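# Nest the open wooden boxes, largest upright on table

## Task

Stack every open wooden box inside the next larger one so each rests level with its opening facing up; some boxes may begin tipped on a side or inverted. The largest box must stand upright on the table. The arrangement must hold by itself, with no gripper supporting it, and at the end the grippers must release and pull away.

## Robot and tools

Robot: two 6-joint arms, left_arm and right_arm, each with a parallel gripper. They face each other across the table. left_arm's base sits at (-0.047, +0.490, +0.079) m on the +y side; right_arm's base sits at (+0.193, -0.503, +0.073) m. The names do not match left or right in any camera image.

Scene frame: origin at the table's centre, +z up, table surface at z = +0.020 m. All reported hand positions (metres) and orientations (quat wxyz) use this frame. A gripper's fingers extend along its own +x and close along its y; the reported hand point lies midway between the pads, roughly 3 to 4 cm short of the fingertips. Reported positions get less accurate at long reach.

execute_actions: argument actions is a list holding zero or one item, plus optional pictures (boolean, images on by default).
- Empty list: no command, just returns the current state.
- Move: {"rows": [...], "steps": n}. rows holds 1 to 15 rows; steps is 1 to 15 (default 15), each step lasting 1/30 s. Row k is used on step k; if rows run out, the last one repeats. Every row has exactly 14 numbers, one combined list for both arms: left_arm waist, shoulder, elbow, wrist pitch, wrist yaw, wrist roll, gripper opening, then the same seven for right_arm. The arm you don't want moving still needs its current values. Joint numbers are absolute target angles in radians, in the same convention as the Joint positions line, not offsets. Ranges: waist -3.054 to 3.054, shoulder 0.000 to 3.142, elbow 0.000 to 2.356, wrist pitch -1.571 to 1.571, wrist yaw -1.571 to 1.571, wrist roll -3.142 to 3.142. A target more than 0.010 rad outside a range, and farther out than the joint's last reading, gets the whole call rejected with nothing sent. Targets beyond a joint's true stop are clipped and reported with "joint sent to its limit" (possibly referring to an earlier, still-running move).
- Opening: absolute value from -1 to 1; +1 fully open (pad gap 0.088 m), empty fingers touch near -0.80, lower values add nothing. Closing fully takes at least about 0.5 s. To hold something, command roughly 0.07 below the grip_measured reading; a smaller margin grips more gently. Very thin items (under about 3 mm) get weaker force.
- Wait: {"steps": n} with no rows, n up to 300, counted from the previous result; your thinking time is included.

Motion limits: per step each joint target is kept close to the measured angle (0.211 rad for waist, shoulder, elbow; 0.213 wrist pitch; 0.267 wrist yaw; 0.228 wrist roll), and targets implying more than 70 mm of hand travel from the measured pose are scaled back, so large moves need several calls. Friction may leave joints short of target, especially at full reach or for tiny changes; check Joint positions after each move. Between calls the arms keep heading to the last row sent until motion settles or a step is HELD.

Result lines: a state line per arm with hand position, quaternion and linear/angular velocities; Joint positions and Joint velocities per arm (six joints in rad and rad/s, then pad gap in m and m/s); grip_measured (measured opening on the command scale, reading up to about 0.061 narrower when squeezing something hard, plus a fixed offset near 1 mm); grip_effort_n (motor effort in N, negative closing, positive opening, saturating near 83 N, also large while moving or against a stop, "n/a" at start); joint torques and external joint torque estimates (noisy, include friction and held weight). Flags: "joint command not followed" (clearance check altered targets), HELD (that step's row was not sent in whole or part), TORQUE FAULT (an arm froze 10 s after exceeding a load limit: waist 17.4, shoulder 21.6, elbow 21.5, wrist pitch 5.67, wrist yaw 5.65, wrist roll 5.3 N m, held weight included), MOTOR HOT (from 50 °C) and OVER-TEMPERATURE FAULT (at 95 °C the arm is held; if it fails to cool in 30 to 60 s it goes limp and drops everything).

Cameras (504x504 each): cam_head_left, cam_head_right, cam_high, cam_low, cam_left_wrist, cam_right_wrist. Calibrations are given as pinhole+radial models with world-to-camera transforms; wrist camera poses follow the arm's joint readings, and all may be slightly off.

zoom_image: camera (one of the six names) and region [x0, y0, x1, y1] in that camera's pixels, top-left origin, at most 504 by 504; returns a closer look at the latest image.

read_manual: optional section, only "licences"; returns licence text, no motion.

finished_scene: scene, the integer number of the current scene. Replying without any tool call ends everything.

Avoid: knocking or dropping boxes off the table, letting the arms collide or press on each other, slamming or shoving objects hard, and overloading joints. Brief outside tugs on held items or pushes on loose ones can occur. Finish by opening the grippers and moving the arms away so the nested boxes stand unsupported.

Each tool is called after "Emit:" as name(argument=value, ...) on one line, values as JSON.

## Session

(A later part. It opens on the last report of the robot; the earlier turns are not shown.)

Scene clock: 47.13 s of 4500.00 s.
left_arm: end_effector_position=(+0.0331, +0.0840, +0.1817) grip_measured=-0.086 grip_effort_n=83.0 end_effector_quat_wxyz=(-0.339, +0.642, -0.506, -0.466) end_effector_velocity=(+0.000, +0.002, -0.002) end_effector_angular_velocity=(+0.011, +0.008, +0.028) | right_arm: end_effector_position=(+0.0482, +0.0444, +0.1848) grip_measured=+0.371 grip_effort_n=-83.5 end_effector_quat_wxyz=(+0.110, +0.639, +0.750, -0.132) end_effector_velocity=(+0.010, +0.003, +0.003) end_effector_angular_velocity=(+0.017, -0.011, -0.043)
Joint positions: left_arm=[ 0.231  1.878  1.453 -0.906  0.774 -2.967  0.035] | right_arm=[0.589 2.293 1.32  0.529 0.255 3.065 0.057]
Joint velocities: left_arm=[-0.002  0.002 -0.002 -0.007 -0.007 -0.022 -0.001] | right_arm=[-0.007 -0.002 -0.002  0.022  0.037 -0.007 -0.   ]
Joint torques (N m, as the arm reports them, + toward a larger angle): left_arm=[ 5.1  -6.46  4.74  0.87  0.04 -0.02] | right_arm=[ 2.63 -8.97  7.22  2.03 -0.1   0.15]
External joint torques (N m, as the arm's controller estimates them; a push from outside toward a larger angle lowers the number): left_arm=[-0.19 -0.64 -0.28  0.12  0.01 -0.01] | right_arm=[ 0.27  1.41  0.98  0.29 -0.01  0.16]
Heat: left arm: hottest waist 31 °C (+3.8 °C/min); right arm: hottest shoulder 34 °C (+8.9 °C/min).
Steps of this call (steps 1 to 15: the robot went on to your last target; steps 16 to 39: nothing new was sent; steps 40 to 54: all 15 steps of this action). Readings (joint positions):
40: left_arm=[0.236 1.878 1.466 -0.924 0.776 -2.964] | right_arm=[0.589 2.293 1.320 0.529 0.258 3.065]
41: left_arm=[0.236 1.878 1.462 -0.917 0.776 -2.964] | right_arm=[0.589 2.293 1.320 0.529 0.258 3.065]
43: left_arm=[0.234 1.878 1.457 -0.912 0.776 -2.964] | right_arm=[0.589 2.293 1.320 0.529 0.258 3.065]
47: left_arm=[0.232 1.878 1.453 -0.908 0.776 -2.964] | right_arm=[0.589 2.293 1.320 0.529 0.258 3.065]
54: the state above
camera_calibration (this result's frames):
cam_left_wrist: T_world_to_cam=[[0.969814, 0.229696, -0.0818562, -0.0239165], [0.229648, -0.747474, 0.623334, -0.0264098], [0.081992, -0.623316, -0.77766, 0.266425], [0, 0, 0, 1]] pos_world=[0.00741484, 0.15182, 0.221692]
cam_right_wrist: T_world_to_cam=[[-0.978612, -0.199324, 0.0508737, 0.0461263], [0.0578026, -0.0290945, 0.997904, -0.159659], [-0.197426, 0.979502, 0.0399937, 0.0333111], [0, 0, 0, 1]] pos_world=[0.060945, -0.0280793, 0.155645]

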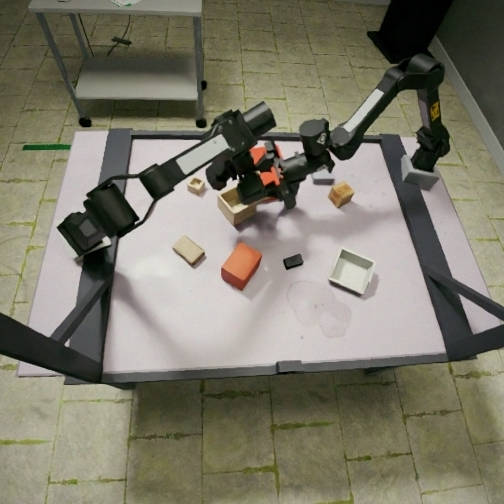

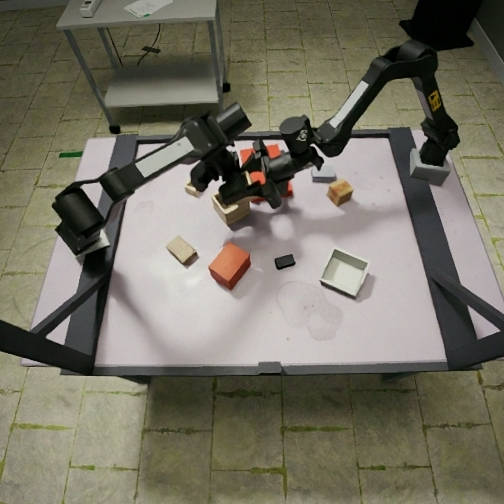

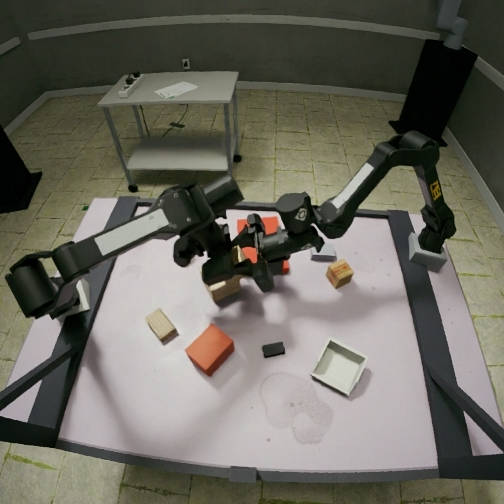

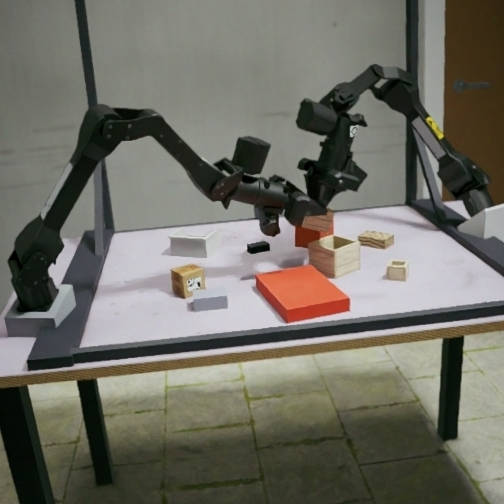

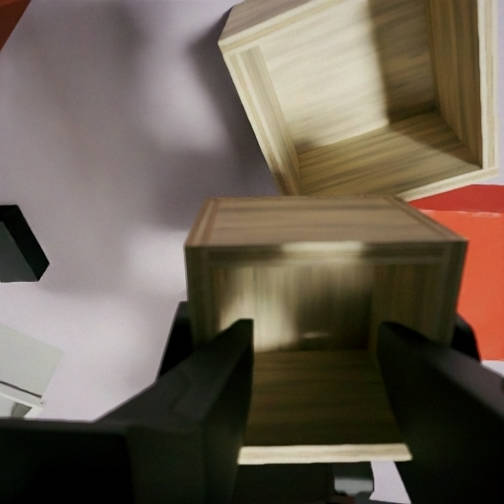

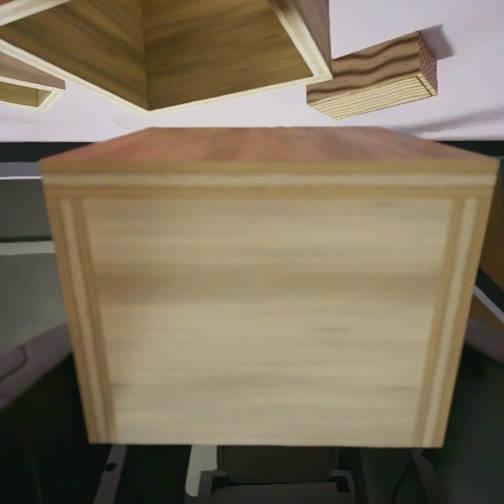

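Emit:
execute_actions(actions=[{"rows":[[0.23,1.87,1.445,-0.905,0.773,-2.967,-0.02,0.59,2.31,1.33,0.53,0.255,3.07,0.5],[0.23,1.87,1.445,-0.905,0.773,-2.967,-0.02,0.59,2.31,1.33,0.53,0.255,3.07,0.7],[0.23,1.87,1.445,-0.905,0.773,-2.967,-0.02,0.59,2.31,1.33,0.53,0.255,3.07,0.8],[0.23,1.87,1.445,-0.905,0.773,-2.967,-0.02,0.59,2.31,1.33,0.53,0.255,3.07,0.8],[0.23,1.87,1.445,-0.905,0.773,-2.967,-0.02,0.59,2.31,1.33,0.53,0.255,3.07,0.8],[0.23,1.87,1.445,-0.905,0.773,-2.967,-0.02,0.596,2.28,1.3,0.53,0.26,3.07,0.8],[0.23,1.87,1.445,-0.905,0.773,-2.967,-0.02,0.602,2.255,1.27,0.53,0.265,3.07,0.8],[0.23,1.87,1.445,-0.905,0.773,-2.967,-0.02,0.608,2.23,1.245,0.53,0.27,3.07,0.8],[0.23,1.87,1.445,-0.905,0.773,-2.967,-0.02,0.614,2.205,1.22,0.53,0.275,3.07,0.8],[0.23,1.87,1.445,-0.905,0.773,-2.967,-0.02,0.62,2.18,1.19,0.53,0.28,3.07,0.8],[0.23,1.87,1.445,-0.905,0.773,-2.967,-0.02,0.626,2.155,1.165,0.53,0.285,3.07,0.8],[0.23,1.87,1.445,-0.905,0.773,-2.967,-0.02,0.632,2.13,1.14,0.53,0.29,3.07,0.8],[0.23,1.87,1.445,-0.905,0.773,-2.967,-0.02,0.638,2.105,1.115,0.535,0.295,3.07,0.8],[0.23,1.87,1.445,-0.905,0.773,-2.967,-0.02,0.644,2.085,1.09,0.535,0.3,3.07,0.8],[0.23,1.87,1.445,-0.905,0.773,-2.967,-0.02,0.65,2.066,1.068,0.535,0.31,3.07,0.8]],"steps":15}], pictures=false)

Emit:
execute_actions(actions=[{"rows":[[0.23,1.87,1.445,-0.905,0.773,-2.967,-0.02,0.65,2.03,1.035,0.535,0.31,3.07,0.8],[0.23,1.87,1.445,-0.905,0.773,-2.967,-0.02,0.65,1.99,1.0,0.535,0.31,3.07,0.8],[0.23,1.87,1.445,-0.905,0.773,-2.967,-0.02,0.65,1.95,0.96,0.53,0.31,3.07,0.8],[0.23,1.87,1.445,-0.905,0.773,-2.967,-0.02,0.65,1.9,0.92,0.52,0.31,3.07,0.8],[0.23,1.87,1.445,-0.905,0.773,-2.967,-0.02,0.65,1.85,0.88,0.51,0.31,3.07,0.8],[0.23,1.87,1.445,-0.905,0.773,-2.967,-0.02,0.65,1.8,0.84,0.5,0.31,3.07,0.8],[0.23,1.87,1.445,-0.905,0.773,-2.967,-0.02,0.65,1.74,0.8,0.48,0.31,3.07,0.8],[0.23,1.87,1.445,-0.905,0.773,-2.967,-0.02,0.65,1.68,0.77,0.46,0.31,3.07,0.8],[0.23,1.87,1.445,-0.905,0.773,-2.967,-0.02,0.65,1.6,0.74,0.44,0.31,3.07,0.8],[0.23,1.87,1.445,-0.905,0.773,-2.967,-0.02,0.65,1.5,0.7,0.4,0.31,3.07,0.8]],"steps":15}])

Scene clock: 49.20 s of 4500.00 s.
left_arm: end_effector_position=(+0.0329, +0.0841, +0.1811) grip_measured=-0.087 grip_effort_n=83.0 end_effector_quat_wxyz=(-0.339, +0.642, -0.505, -0.466) end_effector_velocity=(-0.002, +0.004, -0.000) end_effector_angular_velocity=(+0.009, +0.020, +0.019) | right_arm: end_effector_position=(+0.0481, -0.0000, +0.1970) grip_measured=+0.795 grip_effort_n=12.3 end_effector_quat_wxyz=(+0.126, +0.634, +0.752, -0.129) end_effector_velocity=(+0.019, -0.173, +0.127) end_effector_angular_velocity=(+0.130, -0.057, -0.019)
Joint positions: left_arm=[ 0.23   1.878  1.451 -0.905  0.773 -2.967  0.035] | right_arm=[0.633 2.14  1.137 0.531 0.29  3.065 0.078]
Joint velocities: left_arm=[ 0.002 -0.002 -0.002 -0.022  0.007 -0.007 -0.   ] | right_arm=[ 0.203 -0.745 -0.696  0.051  0.212 -0.007  0.001]
Joint torques (N m, as the arm reports them, + toward a larger angle): left_arm=[ 5.2  -6.48  4.88  0.75  0.04  0.  ] | right_arm=[  2.33 -11.63   4.97   2.12   0.05   0.17]
External joint torques (N m, as the arm's controller estimates them; a push from outside toward a larger angle lowers the number): left_arm=[-0.12 -0.71 -0.12  0.    0.    0.  ] | right_arm=[ 0.33 -2.46 -1.24  0.39  0.1   0.18]
Heat: left arm: hottest waist 31 °C (+3.7 °C/min); right arm: hottest shoulder 35 °C (+9.8 °C/min).
Steps of this call (steps 1 to 15: the robot went on to your last target; steps 16 to 47: nothing new was sent; steps 48 to 62: all 15 steps of this action). Readings (joint positions):
48: left_arm=[0.231 1.878 1.452 -0.905 0.774 -2.967] | right_arm=[0.589 2.293 1.320 0.529 0.255 3.065]
49: left_arm=[0.231 1.878 1.452 -0.904 0.773 -2.967] | right_arm=[0.589 2.293 1.320 0.529 0.254 3.065]
51: left_arm=[0.231 1.878 1.452 -0.905 0.773 -2.967] | right_arm=[0.589 2.293 1.320 0.529 0.254 3.065]
55: left_arm=[0.230 1.878 1.451 -0.905 0.773 -2.967] | right_arm=[0.592 2.283 1.304 0.531 0.259 3.065]
62: the state above

Scene clock: 49.70 s of 4500.00 s.
left_arm: end_effector_position=(+0.0329, +0.0841, +0.1811) grip_measured=-0.087 grip_effort_n=83.0 end_effector_quat_wxyz=(-0.339, +0.642, -0.505, -0.466) end_effector_velocity=(-0.001, +0.002, -0.001) end_effector_angular_velocity=(+0.009, +0.001, +0.012) | right_arm: end_effector_position=(+0.1109, -0.1130, +0.2770) grip_measured=+0.798 grip_effort_n=11.9 end_effector_quat_wxyz=(+0.087, +0.643, +0.753, -0.108) end_effector_velocity=(+0.050, -0.036, +0.146) end_effector_angular_velocity=(+0.318, +0.156, -0.069)
Joint positions: left_arm=[ 0.23   1.878  1.451 -0.905  0.773 -2.967  0.035] | right_arm=[0.651 1.525 0.726 0.417 0.309 3.065 0.078]
Joint velocities: left_arm=[-0.002 -0.002 -0.002 -0.007 -0.007 -0.007 -0.   ] | right_arm=[-0.002 -0.437 -0.012 -0.066 -0.007  0.007  0.   ]
Joint torques (N m, as the arm reports them, + toward a larger angle): left_arm=[ 5.16 -6.5   4.9   0.77  0.04  0.  ] | right_arm=[ 1.24 -3.96  4.23  1.35 -0.05  0.15]
External joint torques (N m, as the arm's controller estimates them; a push from outside toward a larger angle lowers the number): left_arm=[-0.12 -0.77 -0.05  0.03  0.    0.  ] | right_arm=[-0.17 -0.42 -1.47 -0.03  0.07  0.15]
Heat: left arm: hottest waist 31 °C (+3.6 °C/min); right arm: hottest shoulder 35 °C (+9.7 °C/min).
Steps of this call (steps 1 to 15: all 15 steps of this action). Readings (joint positions):
1: left_arm=[0.230 1.878 1.451 -0.905 0.773 -2.967] | right_arm=[0.639 2.114 1.114 0.533 0.296 3.065]
2: left_arm=[0.230 1.878 1.451 -0.905 0.773 -2.967] | right_arm=[0.645 2.085 1.087 0.533 0.298 3.065]
4: left_arm=[0.230 1.878 1.451 -0.905 0.773 -2.967] | right_arm=[0.650 2.016 1.023 0.533 0.302 3.065]
8: left_arm=[0.230 1.878 1.451 -0.905 0.773 -2.967] | right_arm=[0.651 1.833 0.871 0.497 0.306 3.065]
15: the state above
camera_calibration (this result's frames):
cam_left_wrist: T_world_to_cam=[[0.969744, 0.22993, -0.0820354, -0.0238309], [0.230026, -0.748051, 0.622502, -0.0257332], [0.0817649, -0.622537, -0.778307, 0.266076], [0, 0, 0, 1]] pos_world=[0.00727347, 0.151872, 0.221152]
cam_right_wrist: T_world_to_cam=[[-0.979352, -0.198042, 0.0406195, 0.0744422], [0.0604977, -0.0953788, 0.993601, -0.26648], [-0.1929, 0.975542, 0.10539, 0.177178], [0, 0, 0, 1]] pos_world=[0.123204, -0.183519, 0.243078]

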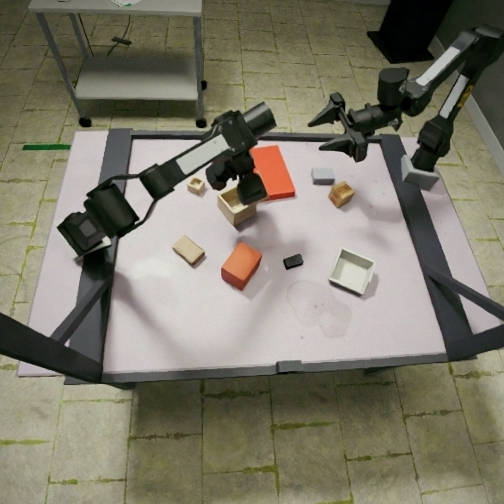

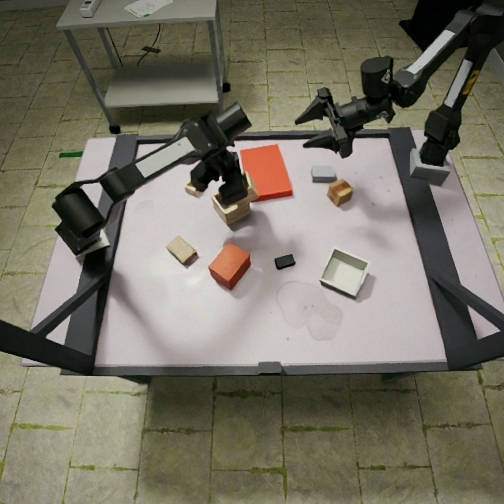

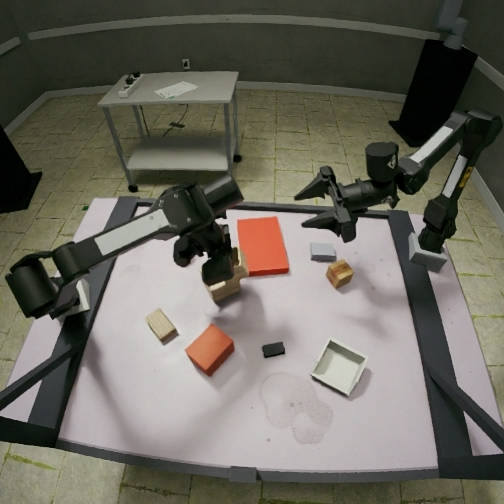

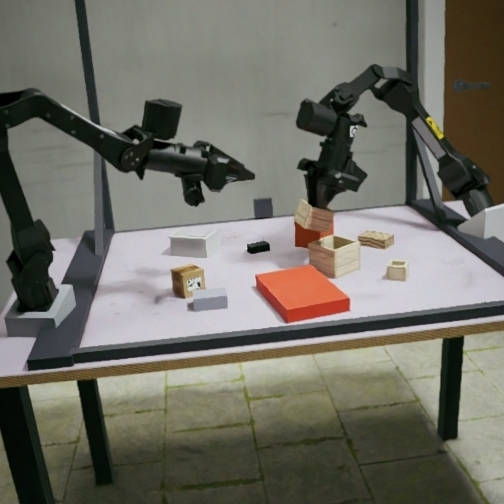

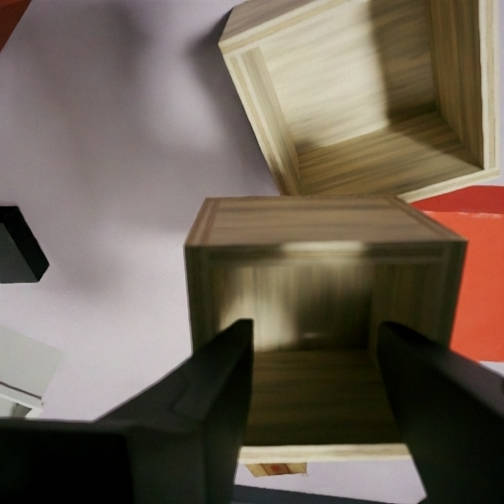

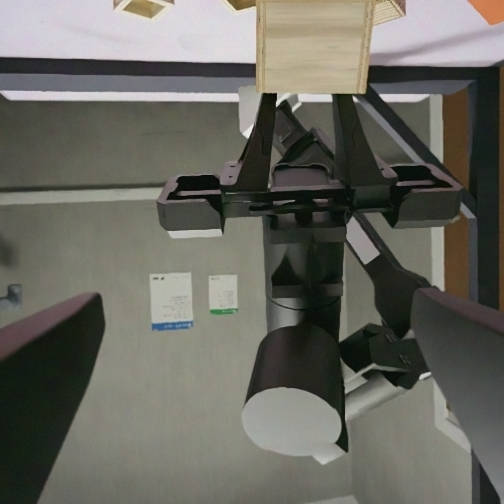

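Emit:
execute_actions(actions=[{"rows":[[0.228,1.89,1.49,-0.96,0.76,-2.975,-0.02,0.65,1.45,0.7,0.35,0.31,2.9,0.8],[0.226,1.905,1.53,-1.01,0.745,-2.985,-0.02,0.65,1.45,0.7,0.3,0.31,2.7,0.8],[0.224,1.92,1.565,-1.06,0.73,-2.995,-0.02,0.65,1.45,0.7,0.3,0.31,2.5,0.8],[0.222,1.94,1.6,-1.11,0.715,-3.005,-0.02,0.65,1.45,0.7,0.3,0.31,2.5,0.8],[0.22,1.96,1.63,-1.16,0.70,-3.015,-0.02,0.65,1.45,0.7,0.3,0.31,2.5,0.8],[0.218,1.98,1.66,-1.21,0.69,-3.025,-0.02,0.65,1.45,0.7,0.3,0.31,2.5,0.8],[0.216,2.0,1.685,-1.25,0.68,-3.035,-0.02,0.65,1.45,0.7,0.3,0.31,2.5,0.8],[0.214,2.02,1.71,-1.29,0.67,-3.045,-0.02,0.65,1.45,0.7,0.3,0.31,2.5,0.8],[0.212,2.04,1.73,-1.33,0.66,-3.055,-0.02,0.65,1.45,0.7,0.3,0.31,2.5,0.8],[0.21,2.06,1.745,-1.365,0.648,-3.06,-0.02,0.65,1.45,0.7,0.3,0.31,2.5,0.8],[0.207,2.082,1.755,-1.394,0.636,-3.068,-0.02,0.65,1.45,0.7,0.3,0.31,2.5,0.8]],"steps":15}], pictures=false)

Emit:
execute_actions(actions=[{"steps":10}])

Emit:
zoom_image(camera="cam_low", region=[270, 150, 400, 280])

Emit:
zoom_image(camera="cam_head_right", region=[180, 140, 280, 240])

Scene clock: 52.73 s of 4500.00 s.
left_arm: end_effector_position=(+0.0318, +0.1066, +0.1729) grip_measured=-0.087 grip_effort_n=83.0 end_effector_quat_wxyz=(-0.328, +0.628, -0.338, -0.619) end_effector_velocity=(+0.016, +0.049, -0.059) end_effector_angular_velocity=(+0.313, +0.168, +0.298) | right_arm: end_effector_position=(+0.1164, -0.1281, +0.2713) grip_measured=+0.798 grip_effort_n=12.3 end_effector_quat_wxyz=(+0.286, +0.581, +0.757, +0.089) end_effector_velocity=(-0.000, -0.001, -0.002) end_effector_angular_velocity=(+0.008, -0.084, +0.046)
Joint positions: left_arm=[ 0.208  2.065  1.734 -1.373  0.644 -3.061  0.035] | right_arm=[0.651 1.459 0.709 0.303 0.309 2.513 0.078]
Joint velocities: left_arm=[-0.022  0.198  0.007 -0.227 -0.066 -0.066 -0.   ] | right_arm=[-0.007 -0.002 -0.002 -0.007 -0.022 -0.095 -0.   ]
Joint torques (N m, as the arm reports them, + toward a larger angle): left_arm=[ 5.65 -6.23  7.15  0.21 -0.08 -0.05] | right_arm=[ 1.38 -6.05  5.8   1.78  0.03 -0.19]
External joint torques (N m, as the arm's controller estimates them; a push from outside toward a larger angle lowers the number): left_arm=[-0.21  1.17  2.09 -0.12 -0.12 -0.05] | right_arm=[ 0.09 -1.34 -0.91  0.07  0.09 -0.15]
Heat: left arm: hottest waist 31 °C (+3.4 °C/min); right arm: hottest shoulder 34 °C (+8.0 °C/min).
Steps of this call (steps 1 to 30: the robot went on to your last target; steps 31 to 76: nothing new was sent; steps 77 to 91: all 15 steps of this action). Readings (joint positions):
77: left_arm=[0.230 1.878 1.453 -0.911 0.773 -2.967] | right_arm=[0.651 1.502 0.710 0.395 0.309 3.044]
78: left_arm=[0.230 1.881 1.465 -0.939 0.766 -2.970] | right_arm=[0.651 1.493 0.710 0.370 0.309 2.984]
80: left_arm=[0.227 1.897 1.510 -1.010 0.747 -2.983] | right_arm=[0.651 1.473 0.709 0.333 0.309 2.857]
84: left_arm=[0.220 1.958 1.636 -1.181 0.702 -3.019] | right_arm=[0.651 1.459 0.709 0.309 0.309 2.614]
91: the state above

Scene clock: 53.07 s of 4500.00 s.
left_arm: end_effector_position=(+0.0317, +0.1076, +0.1726) grip_measured=-0.087 grip_effort_n=83.0 end_effector_quat_wxyz=(-0.327, +0.627, -0.331, -0.625) end_effector_velocity=(-0.001, +0.002, -0.000) end_effector_angular_velocity=(+0.011, -0.001, -0.005) | right_arm: end_effector_position=(+0.1164, -0.1281, +0.2713) grip_measured=+0.798 grip_effort_n=12.8 end_effector_quat_wxyz=(+0.288, +0.580, +0.756, +0.092) end_effector_velocity=(-0.000, -0.001, -0.002) end_effector_angular_velocity=(-0.003, -0.021, +0.013)
Joint positions: left_arm=[ 0.207  2.074  1.746 -1.393  0.639 -3.065  0.035] | right_arm=[0.651 1.459 0.709 0.303 0.309 2.505 0.078]
Joint velocities: left_arm=[-0.002 -0.002 -0.002 -0.007 -0.007  0.007 -0.   ] | right_arm=[-0.002 -0.002 -0.002 -0.007 -0.007 -0.022 -0.   ]
Joint torques (N m, as the arm reports them, + toward a larger angle): left_arm=[ 5.68 -5.57  6.08  0.25 -0.13 -0.06] | right_arm=[ 1.37 -5.93  5.66  1.84  0.01 -0.19]
External joint torques (N m, as the arm's controller estimates them; a push from outside toward a larger angle lowers the number): left_arm=[-0.09  0.97  1.52 -0.08 -0.14 -0.06] | right_arm=[ 0.03 -1.19 -1.08  0.13  0.07 -0.16]
Heat: left arm: hottest waist 32 °C (+4.5 °C/min); right arm: hottest shoulder 34 °C (+7.9 °C/min).
Steps of this call (steps 1 to 10: the robot went on to your last target). Readings (joint positions):
1: left_arm=[0.207 2.071 1.734 -1.380 0.642 -3.062] | right_arm=[0.651 1.459 0.709 0.303 0.309 2.510]
2: left_arm=[0.207 2.074 1.735 -1.384 0.641 -3.063] | right_arm=[0.651 1.459 0.709 0.303 0.309 2.509]
4: left_arm=[0.207 2.074 1.739 -1.389 0.640 -3.064] | right_arm=[0.651 1.459 0.709 0.303 0.309 2.507]
8: left_arm=[0.207 2.074 1.746 -1.391 0.640 -3.065] | right_arm=[0.651 1.459 0.709 0.303 0.309 2.506]
10: the state above
camera_calibration (this result's frames):
cam_left_wrist: T_world_to_cam=[[0.828988, 0.556425, -0.0563064, -0.063897], [0.541484, -0.773364, 0.329703, 0.0407906], [0.13991, -0.303809, -0.942404, 0.26647], [0, 0, 0, 1]] pos_world=[-0.00639936, 0.148056, 0.234076]
cam_right_wrist: T_world_to_cam=[[-0.803655, -0.356914, -0.476184, 0.176442], [-0.44834, -0.163043, 0.878868, -0.180839], [-0.391318, 0.919799, -0.0289882, 0.245968], [0, 0, 0, 1]] pos_world=[0.156973, -0.192751, 0.250083]

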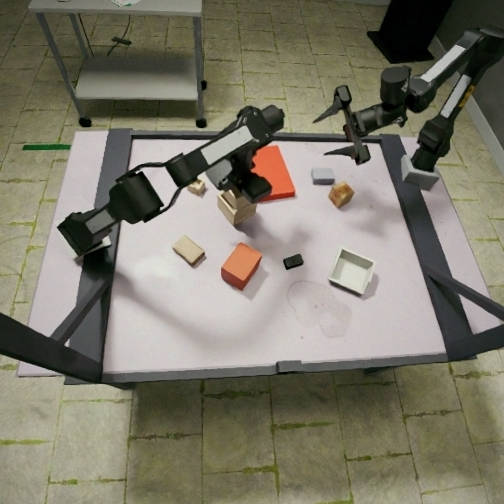

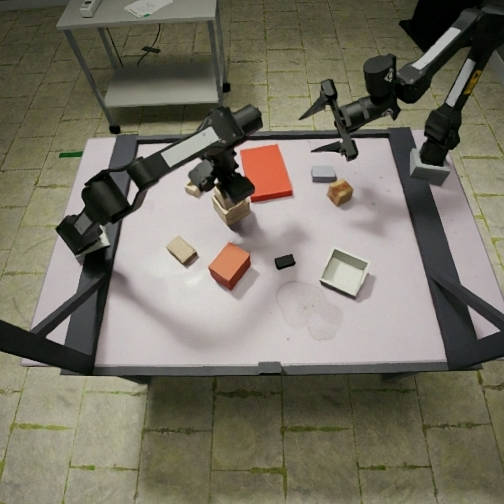

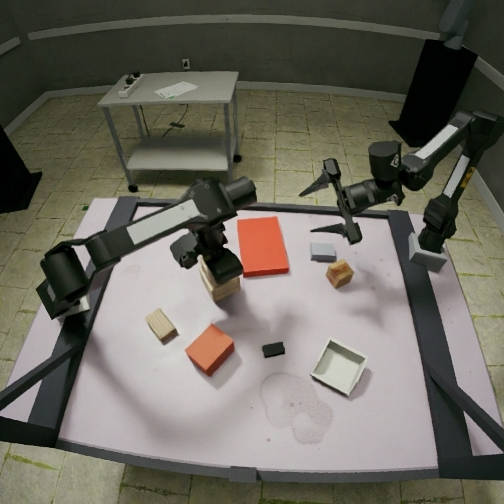

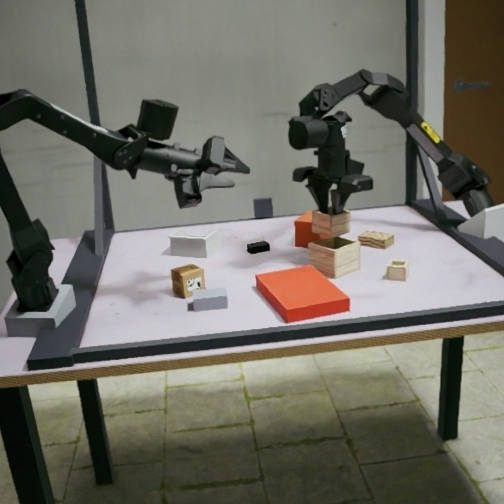

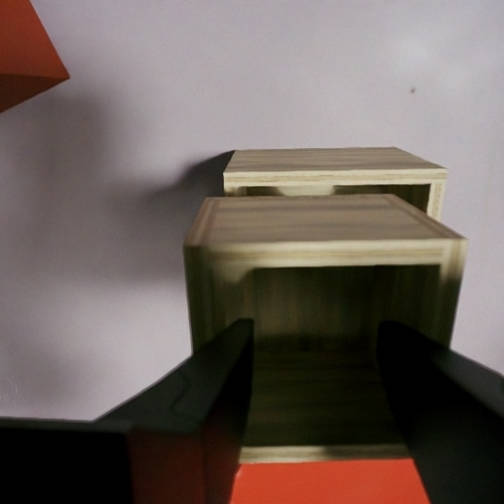

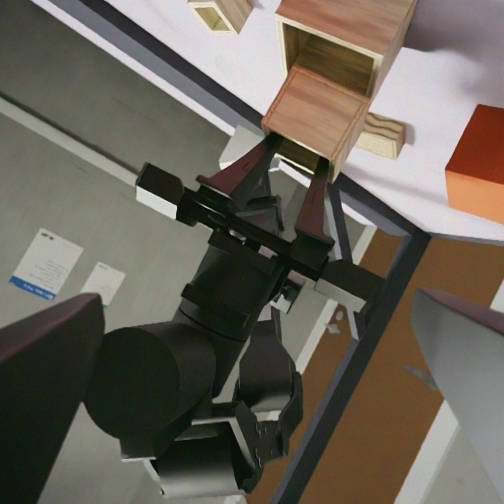

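Region (270, 150, 400, 280) of cam_low's 504x504 image, scaled by 3.877, with more detail than that image has.

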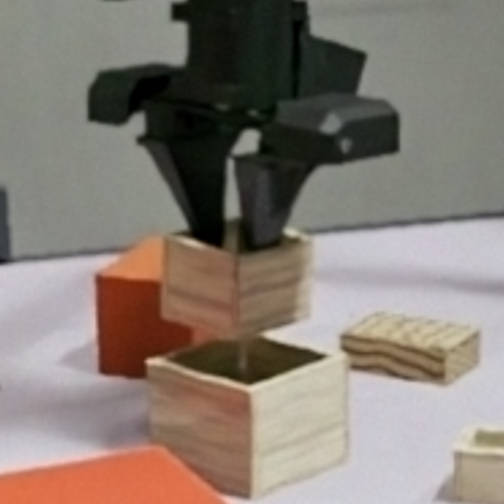

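Region (180, 140, 280, 240) of cam_head_right's 504x504 image, scaled by 5.040, with more detail than that image has.

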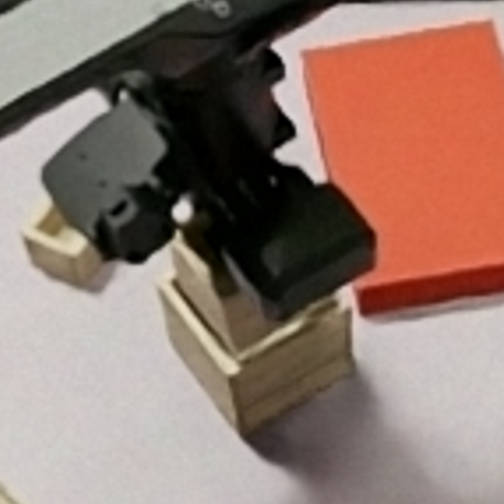

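Emit:
execute_actions(actions=[{"rows":[[0.208,2.09,1.76,-1.394,0.632,-3.06,-0.02,0.65,1.45,0.7,0.3,0.31,2.5,0.8],[0.209,2.105,1.765,-1.394,0.628,-3.056,-0.02,0.65,1.45,0.7,0.3,0.31,2.5,0.8],[0.21,2.12,1.77,-1.394,0.624,-3.052,-0.02,0.65,1.45,0.7,0.3,0.31,2.5,0.8],[0.211,2.135,1.776,-1.394,0.62,-3.048,-0.02,0.65,1.45,0.7,0.3,0.31,2.5,0.8],[0.212,2.147,1.782,-1.394,0.614,-3.044,-0.02,0.65,1.45,0.7,0.3,0.31,2.5,0.8]],"steps":15}])

Emit:
zoom_image(camera="cam_low", region=[270, 170, 400, 300])

Emit:
zoom_image(camera="cam_right_wrist", region=[220, 0, 460, 200])

Scene clock: 58.03 s of 4500.00 s.
left_arm: end_effector_position=(+0.0473, +0.1088, +0.1598) grip_measured=-0.087 grip_effort_n=83.0 end_effector_quat_wxyz=(-0.337, +0.620, -0.317, -0.633) end_effector_velocity=(+0.002, -0.001, +0.002) end_effector_angular_velocity=(+0.005, -0.025, -0.005) | right_arm: end_effector_position=(+0.1164, -0.1281, +0.2713) grip_measured=+0.798 grip_effort_n=12.3 end_effector_quat_wxyz=(+0.288, +0.580, +0.756, +0.092) end_effector_velocity=(-0.000, -0.001, -0.002) end_effector_angular_velocity=(-0.006, -0.007, +0.008)
Joint positions: left_arm=[ 0.207  2.14   1.773 -1.394  0.618 -3.047  0.035] | right_arm=[0.651 1.459 0.709 0.303 0.309 2.505 0.078]
Joint velocities: left_arm=[-0.002 -0.002  0.007  0.007 -0.022 -0.007 -0.   ] | right_arm=[-0.002 -0.002 -0.002 -0.007 -0.007 -0.007 -0.   ]
Joint torques (N m, as the arm reports them, + toward a larger angle): left_arm=[ 6.27 -5.89  5.97  0.18 -0.12  0.08] | right_arm=[ 1.37 -5.87  5.72  1.79  0.01 -0.21]
External joint torques (N m, as the arm's controller estimates them; a push from outside toward a larger angle lowers the number): left_arm=[ 0.29  0.76  1.61 -0.05 -0.1   0.08] | right_arm=[ 0.08 -1.1  -1.06  0.08  0.07 -0.17]
Heat: left arm: hottest waist 32 °C (+4.1 °C/min); right arm: hottest shoulder 34 °C (+7.2 °C/min).
Steps of this call (steps 1 to 30: the robot went on to your last target; steps 31 to 90: nothing new was sent; then 1.47 s passed at rest; steps 91 to 105: all 15 steps of this action). Readings (joint positions):
91: left_arm=[0.207 2.075 1.746 -1.393 0.639 -3.065] | right_arm=[0.651 1.459 0.709 0.303 0.309 2.505]
92: left_arm=[0.207 2.077 1.748 -1.394 0.637 -3.065] | right_arm=[0.651 1.459 0.709 0.303 0.309 2.505]
94: left_arm=[0.207 2.090 1.758 -1.394 0.633 -3.060] | right_arm=[0.651 1.459 0.709 0.303 0.309 2.505]
98: left_arm=[0.207 2.128 1.770 -1.394 0.620 -3.050] | right_arm=[0.651 1.459 0.709 0.303 0.309 2.505]
105: the state above
camera_calibration (this result's frames):
cam_left_wrist: T_world_to_cam=[[0.825804, 0.562693, -0.0377335, -0.0816343], [0.546818, -0.782543, 0.297687, 0.0433691], [0.137978, -0.266464, -0.953918, 0.250411], [0, 0, 0, 1]] pos_world=[0.00914759, 0.146599, 0.222881]
cam_right_wrist: T_world_to_cam=[[-0.803655, -0.356914, -0.476184, 0.176442], [-0.44834, -0.163043, 0.878868, -0.180839], [-0.391318, 0.919799, -0.0289882, 0.245968], [0, 0, 0, 1]] pos_world=[0.156973, -0.192751, 0.250083]

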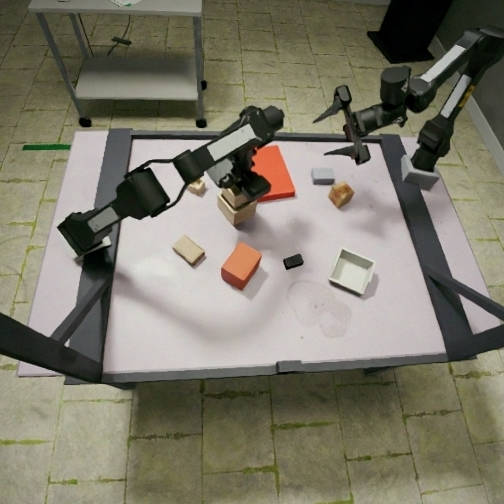

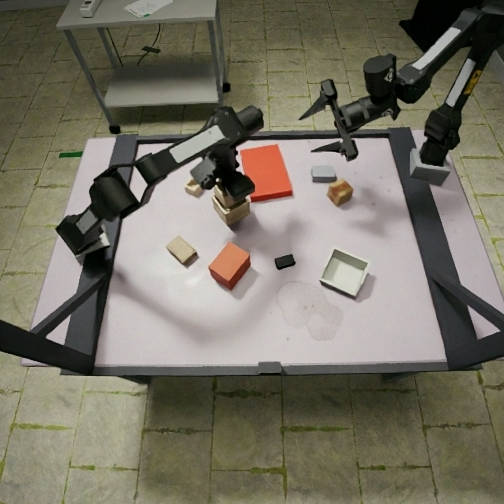

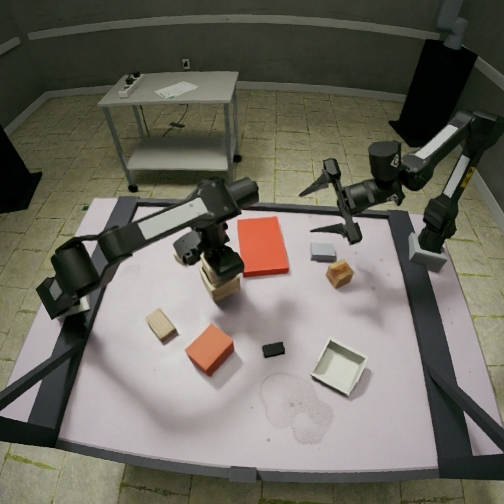

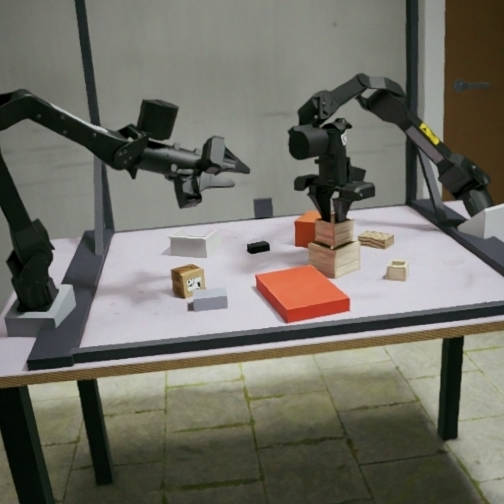

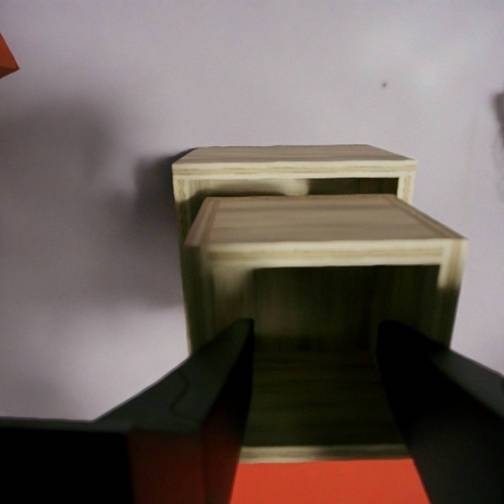

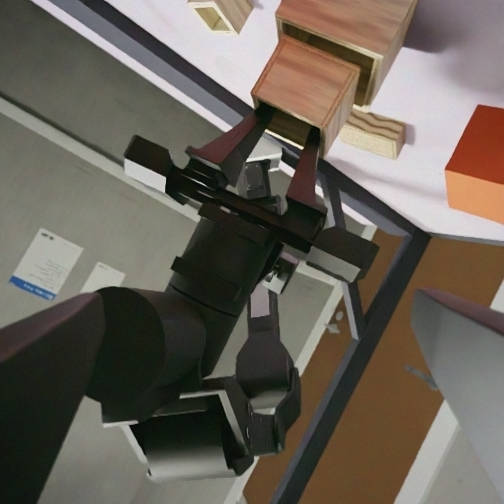

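Region (270, 170, 400, 300) of cam_low's 504x504 image, scaled by 3.877, with more detail than that image has.

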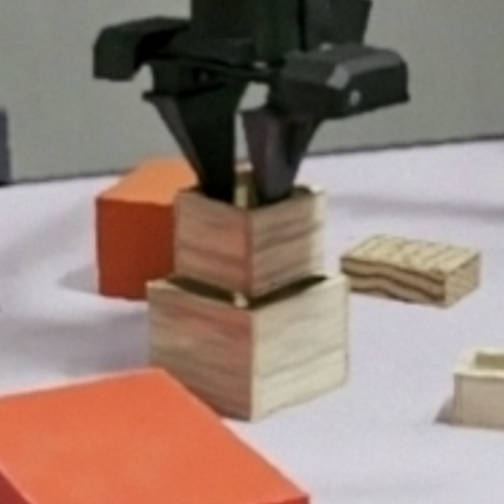

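Region (220, 0, 460, 200) of cam_right_wrist's 504x504 image, scaled by 2.100, with more detail than that image has.

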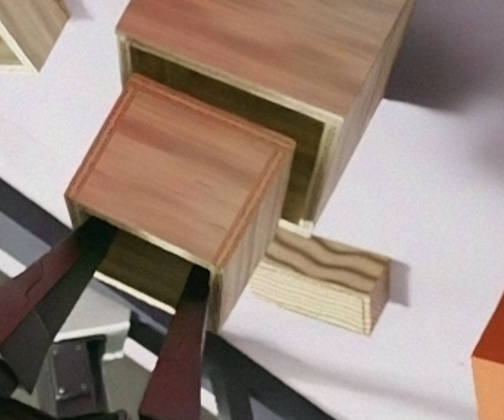

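Emit:
execute_actions(actions=[{"rows":[[0.2,2.14,1.76,-1.375,0.619,-3.055,-0.02,0.65,1.45,0.7,0.3,0.31,2.5,0.8],[0.195,2.14,1.75,-1.365,0.62,-3.06,-0.02,0.65,1.45,0.7,0.3,0.31,2.5,0.8],[0.19,2.14,1.74,-1.35,0.62,-3.068,-0.02,0.65,1.45,0.7,0.3,0.31,2.5,0.8],[0.186,2.14,1.73,-1.335,0.621,-3.075,-0.02,0.65,1.45,0.7,0.3,0.31,2.5,0.8],[0.181,2.14,1.72,-1.32,0.622,-3.08,-0.02,0.65,1.45,0.7,0.3,0.31,2.5,0.8],[0.176,2.14,1.71,-1.305,0.622,-3.087,-0.02,0.65,1.45,0.7,0.3,0.31,2.5,0.8],[0.171,2.138,1.70,-1.292,0.623,-3.093,-0.02,0.65,1.45,0.7,0.3,0.31,2.5,0.8],[0.167,2.138,1.688,-1.28,0.624,-3.1,-0.02,0.65,1.45,0.7,0.3,0.31,2.5,0.8]],"steps":15}])

Emit:
zoom_image(camera="cam_low", region=[270, 170, 400, 300])

Scene clock: 59.97 s of 4500.00 s.
left_arm: end_effector_position=(+0.0472, +0.1061, +0.1338) grip_measured=-0.087 grip_effort_n=83.0 end_effector_quat_wxyz=(-0.339, +0.621, -0.318, -0.631) end_effector_velocity=(+0.003, -0.009, +0.001) end_effector_angular_velocity=(-0.039, -0.020, -0.028) | right_arm: end_effector_position=(+0.1164, -0.1281, +0.2713) grip_measured=+0.798 grip_effort_n=12.8 end_effector_quat_wxyz=(+0.288, +0.580, +0.756, +0.092) end_effector_velocity=(-0.001, -0.001, -0.003) end_effector_angular_velocity=(-0.012, +0.004, +0.005)
Joint positions: left_arm=[ 0.164  2.14   1.695 -1.283  0.622 -3.096  0.035] | right_arm=[0.651 1.459 0.709 0.303 0.309 2.505 0.078]
Joint velocities: left_arm=[-0.002 -0.007 -0.002  0.051  0.007 -0.007 -0.   ] | right_arm=[-0.002  0.002 -0.002 -0.007 -0.007  0.007 -0.   ]
Joint torques (N m, as the arm reports them, + toward a larger angle): left_arm=[ 6.26 -6.91  4.24  0.31  0.06 -0.11] | right_arm=[ 1.37 -6.06  5.96  1.78 -0.02 -0.16]
External joint torques (N m, as the arm's controller estimates them; a push from outside toward a larger angle lowers the number): left_arm=[ 0.26  0.16 -0.25  0.07  0.06 -0.11] | right_arm=[ 0.06 -1.39 -0.73  0.09  0.05 -0.12]
Heat: left arm: hottest waist 32 °C (+4.0 °C/min); right arm: hottest shoulder 34 °C (+7.0 °C/min).
Steps of this call (steps 1 to 15: the robot went on to your last target; steps 16 to 43: nothing new was sent; steps 44 to 58: all 15 steps of this action). Readings (joint positions):
44: left_arm=[0.207 2.140 1.773 -1.393 0.618 -3.047] | right_arm=[0.651 1.459 0.709 0.303 0.309 2.505]
45: left_arm=[0.206 2.140 1.771 -1.386 0.618 -3.048] | right_arm=[0.651 1.459 0.709 0.303 0.309 2.505]
47: left_arm=[0.201 2.140 1.761 -1.365 0.618 -3.057] | right_arm=[0.651 1.459 0.709 0.303 0.309 2.505]
51: left_arm=[0.181 2.140 1.722 -1.314 0.618 -3.081] | right_arm=[0.651 1.459 0.709 0.303 0.309 2.505]
58: the state above
camera_calibration (this result's frames):
cam_left_wrist: T_world_to_cam=[[0.828674, 0.558645, -0.0348617, -0.0811411], [0.541978, -0.785271, 0.299348, 0.0493991], [0.139853, -0.266956, -0.953507, 0.224841], [0, 0, 0, 1]] pos_world=[0.00902147, 0.144144, 0.196772]
cam_right_wrist: T_world_to_cam=[[-0.803655, -0.356914, -0.476184, 0.176442], [-0.44834, -0.163043, 0.878868, -0.180839], [-0.391318, 0.919799, -0.0289882, 0.245968], [0, 0, 0, 1]] pos_world=[0.156973, -0.192751, 0.250083]

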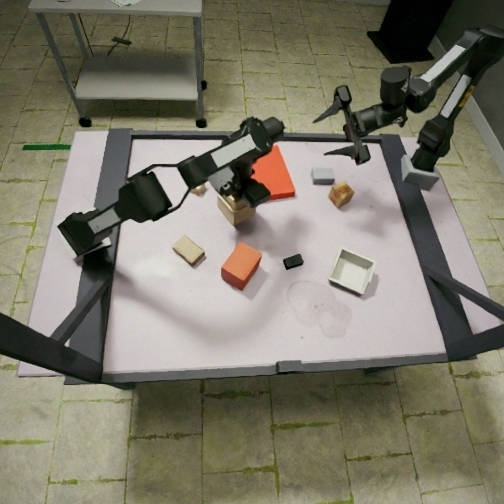

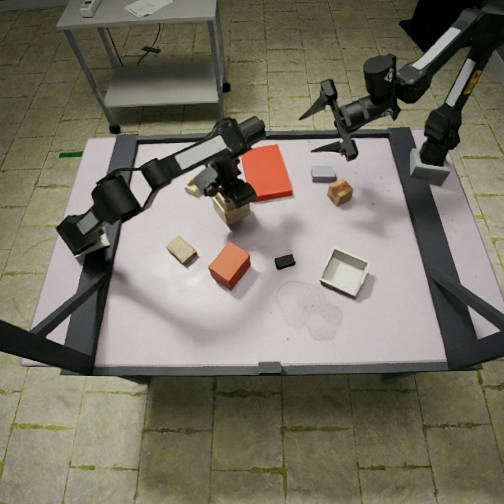

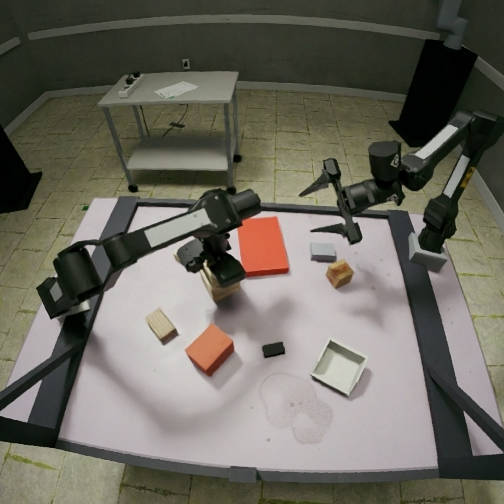

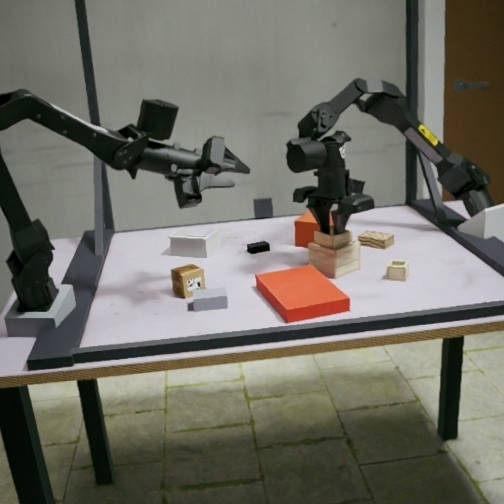

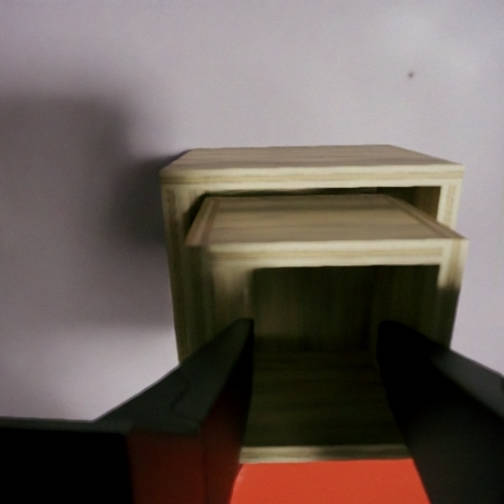

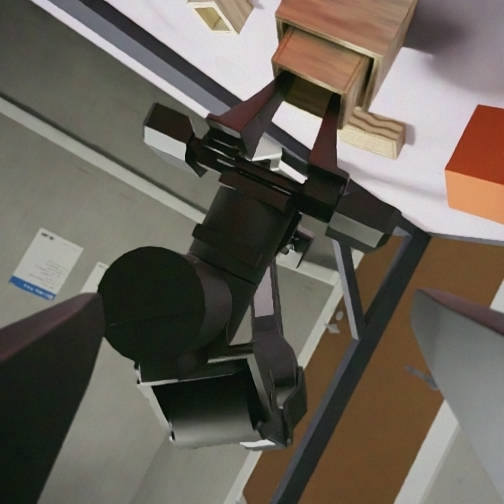

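Region (270, 170, 400, 300) of cam_low's 504x504 image, scaled by 3.877, with more detail than that image has.

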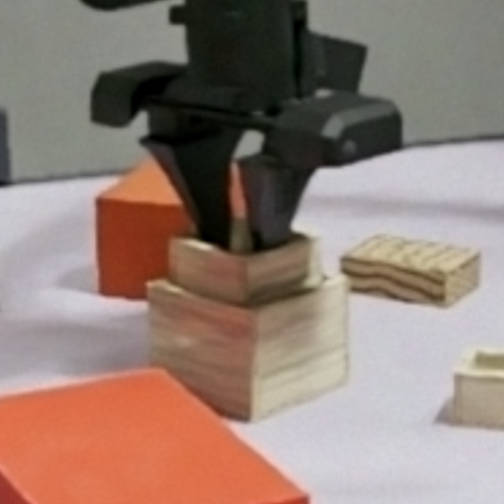

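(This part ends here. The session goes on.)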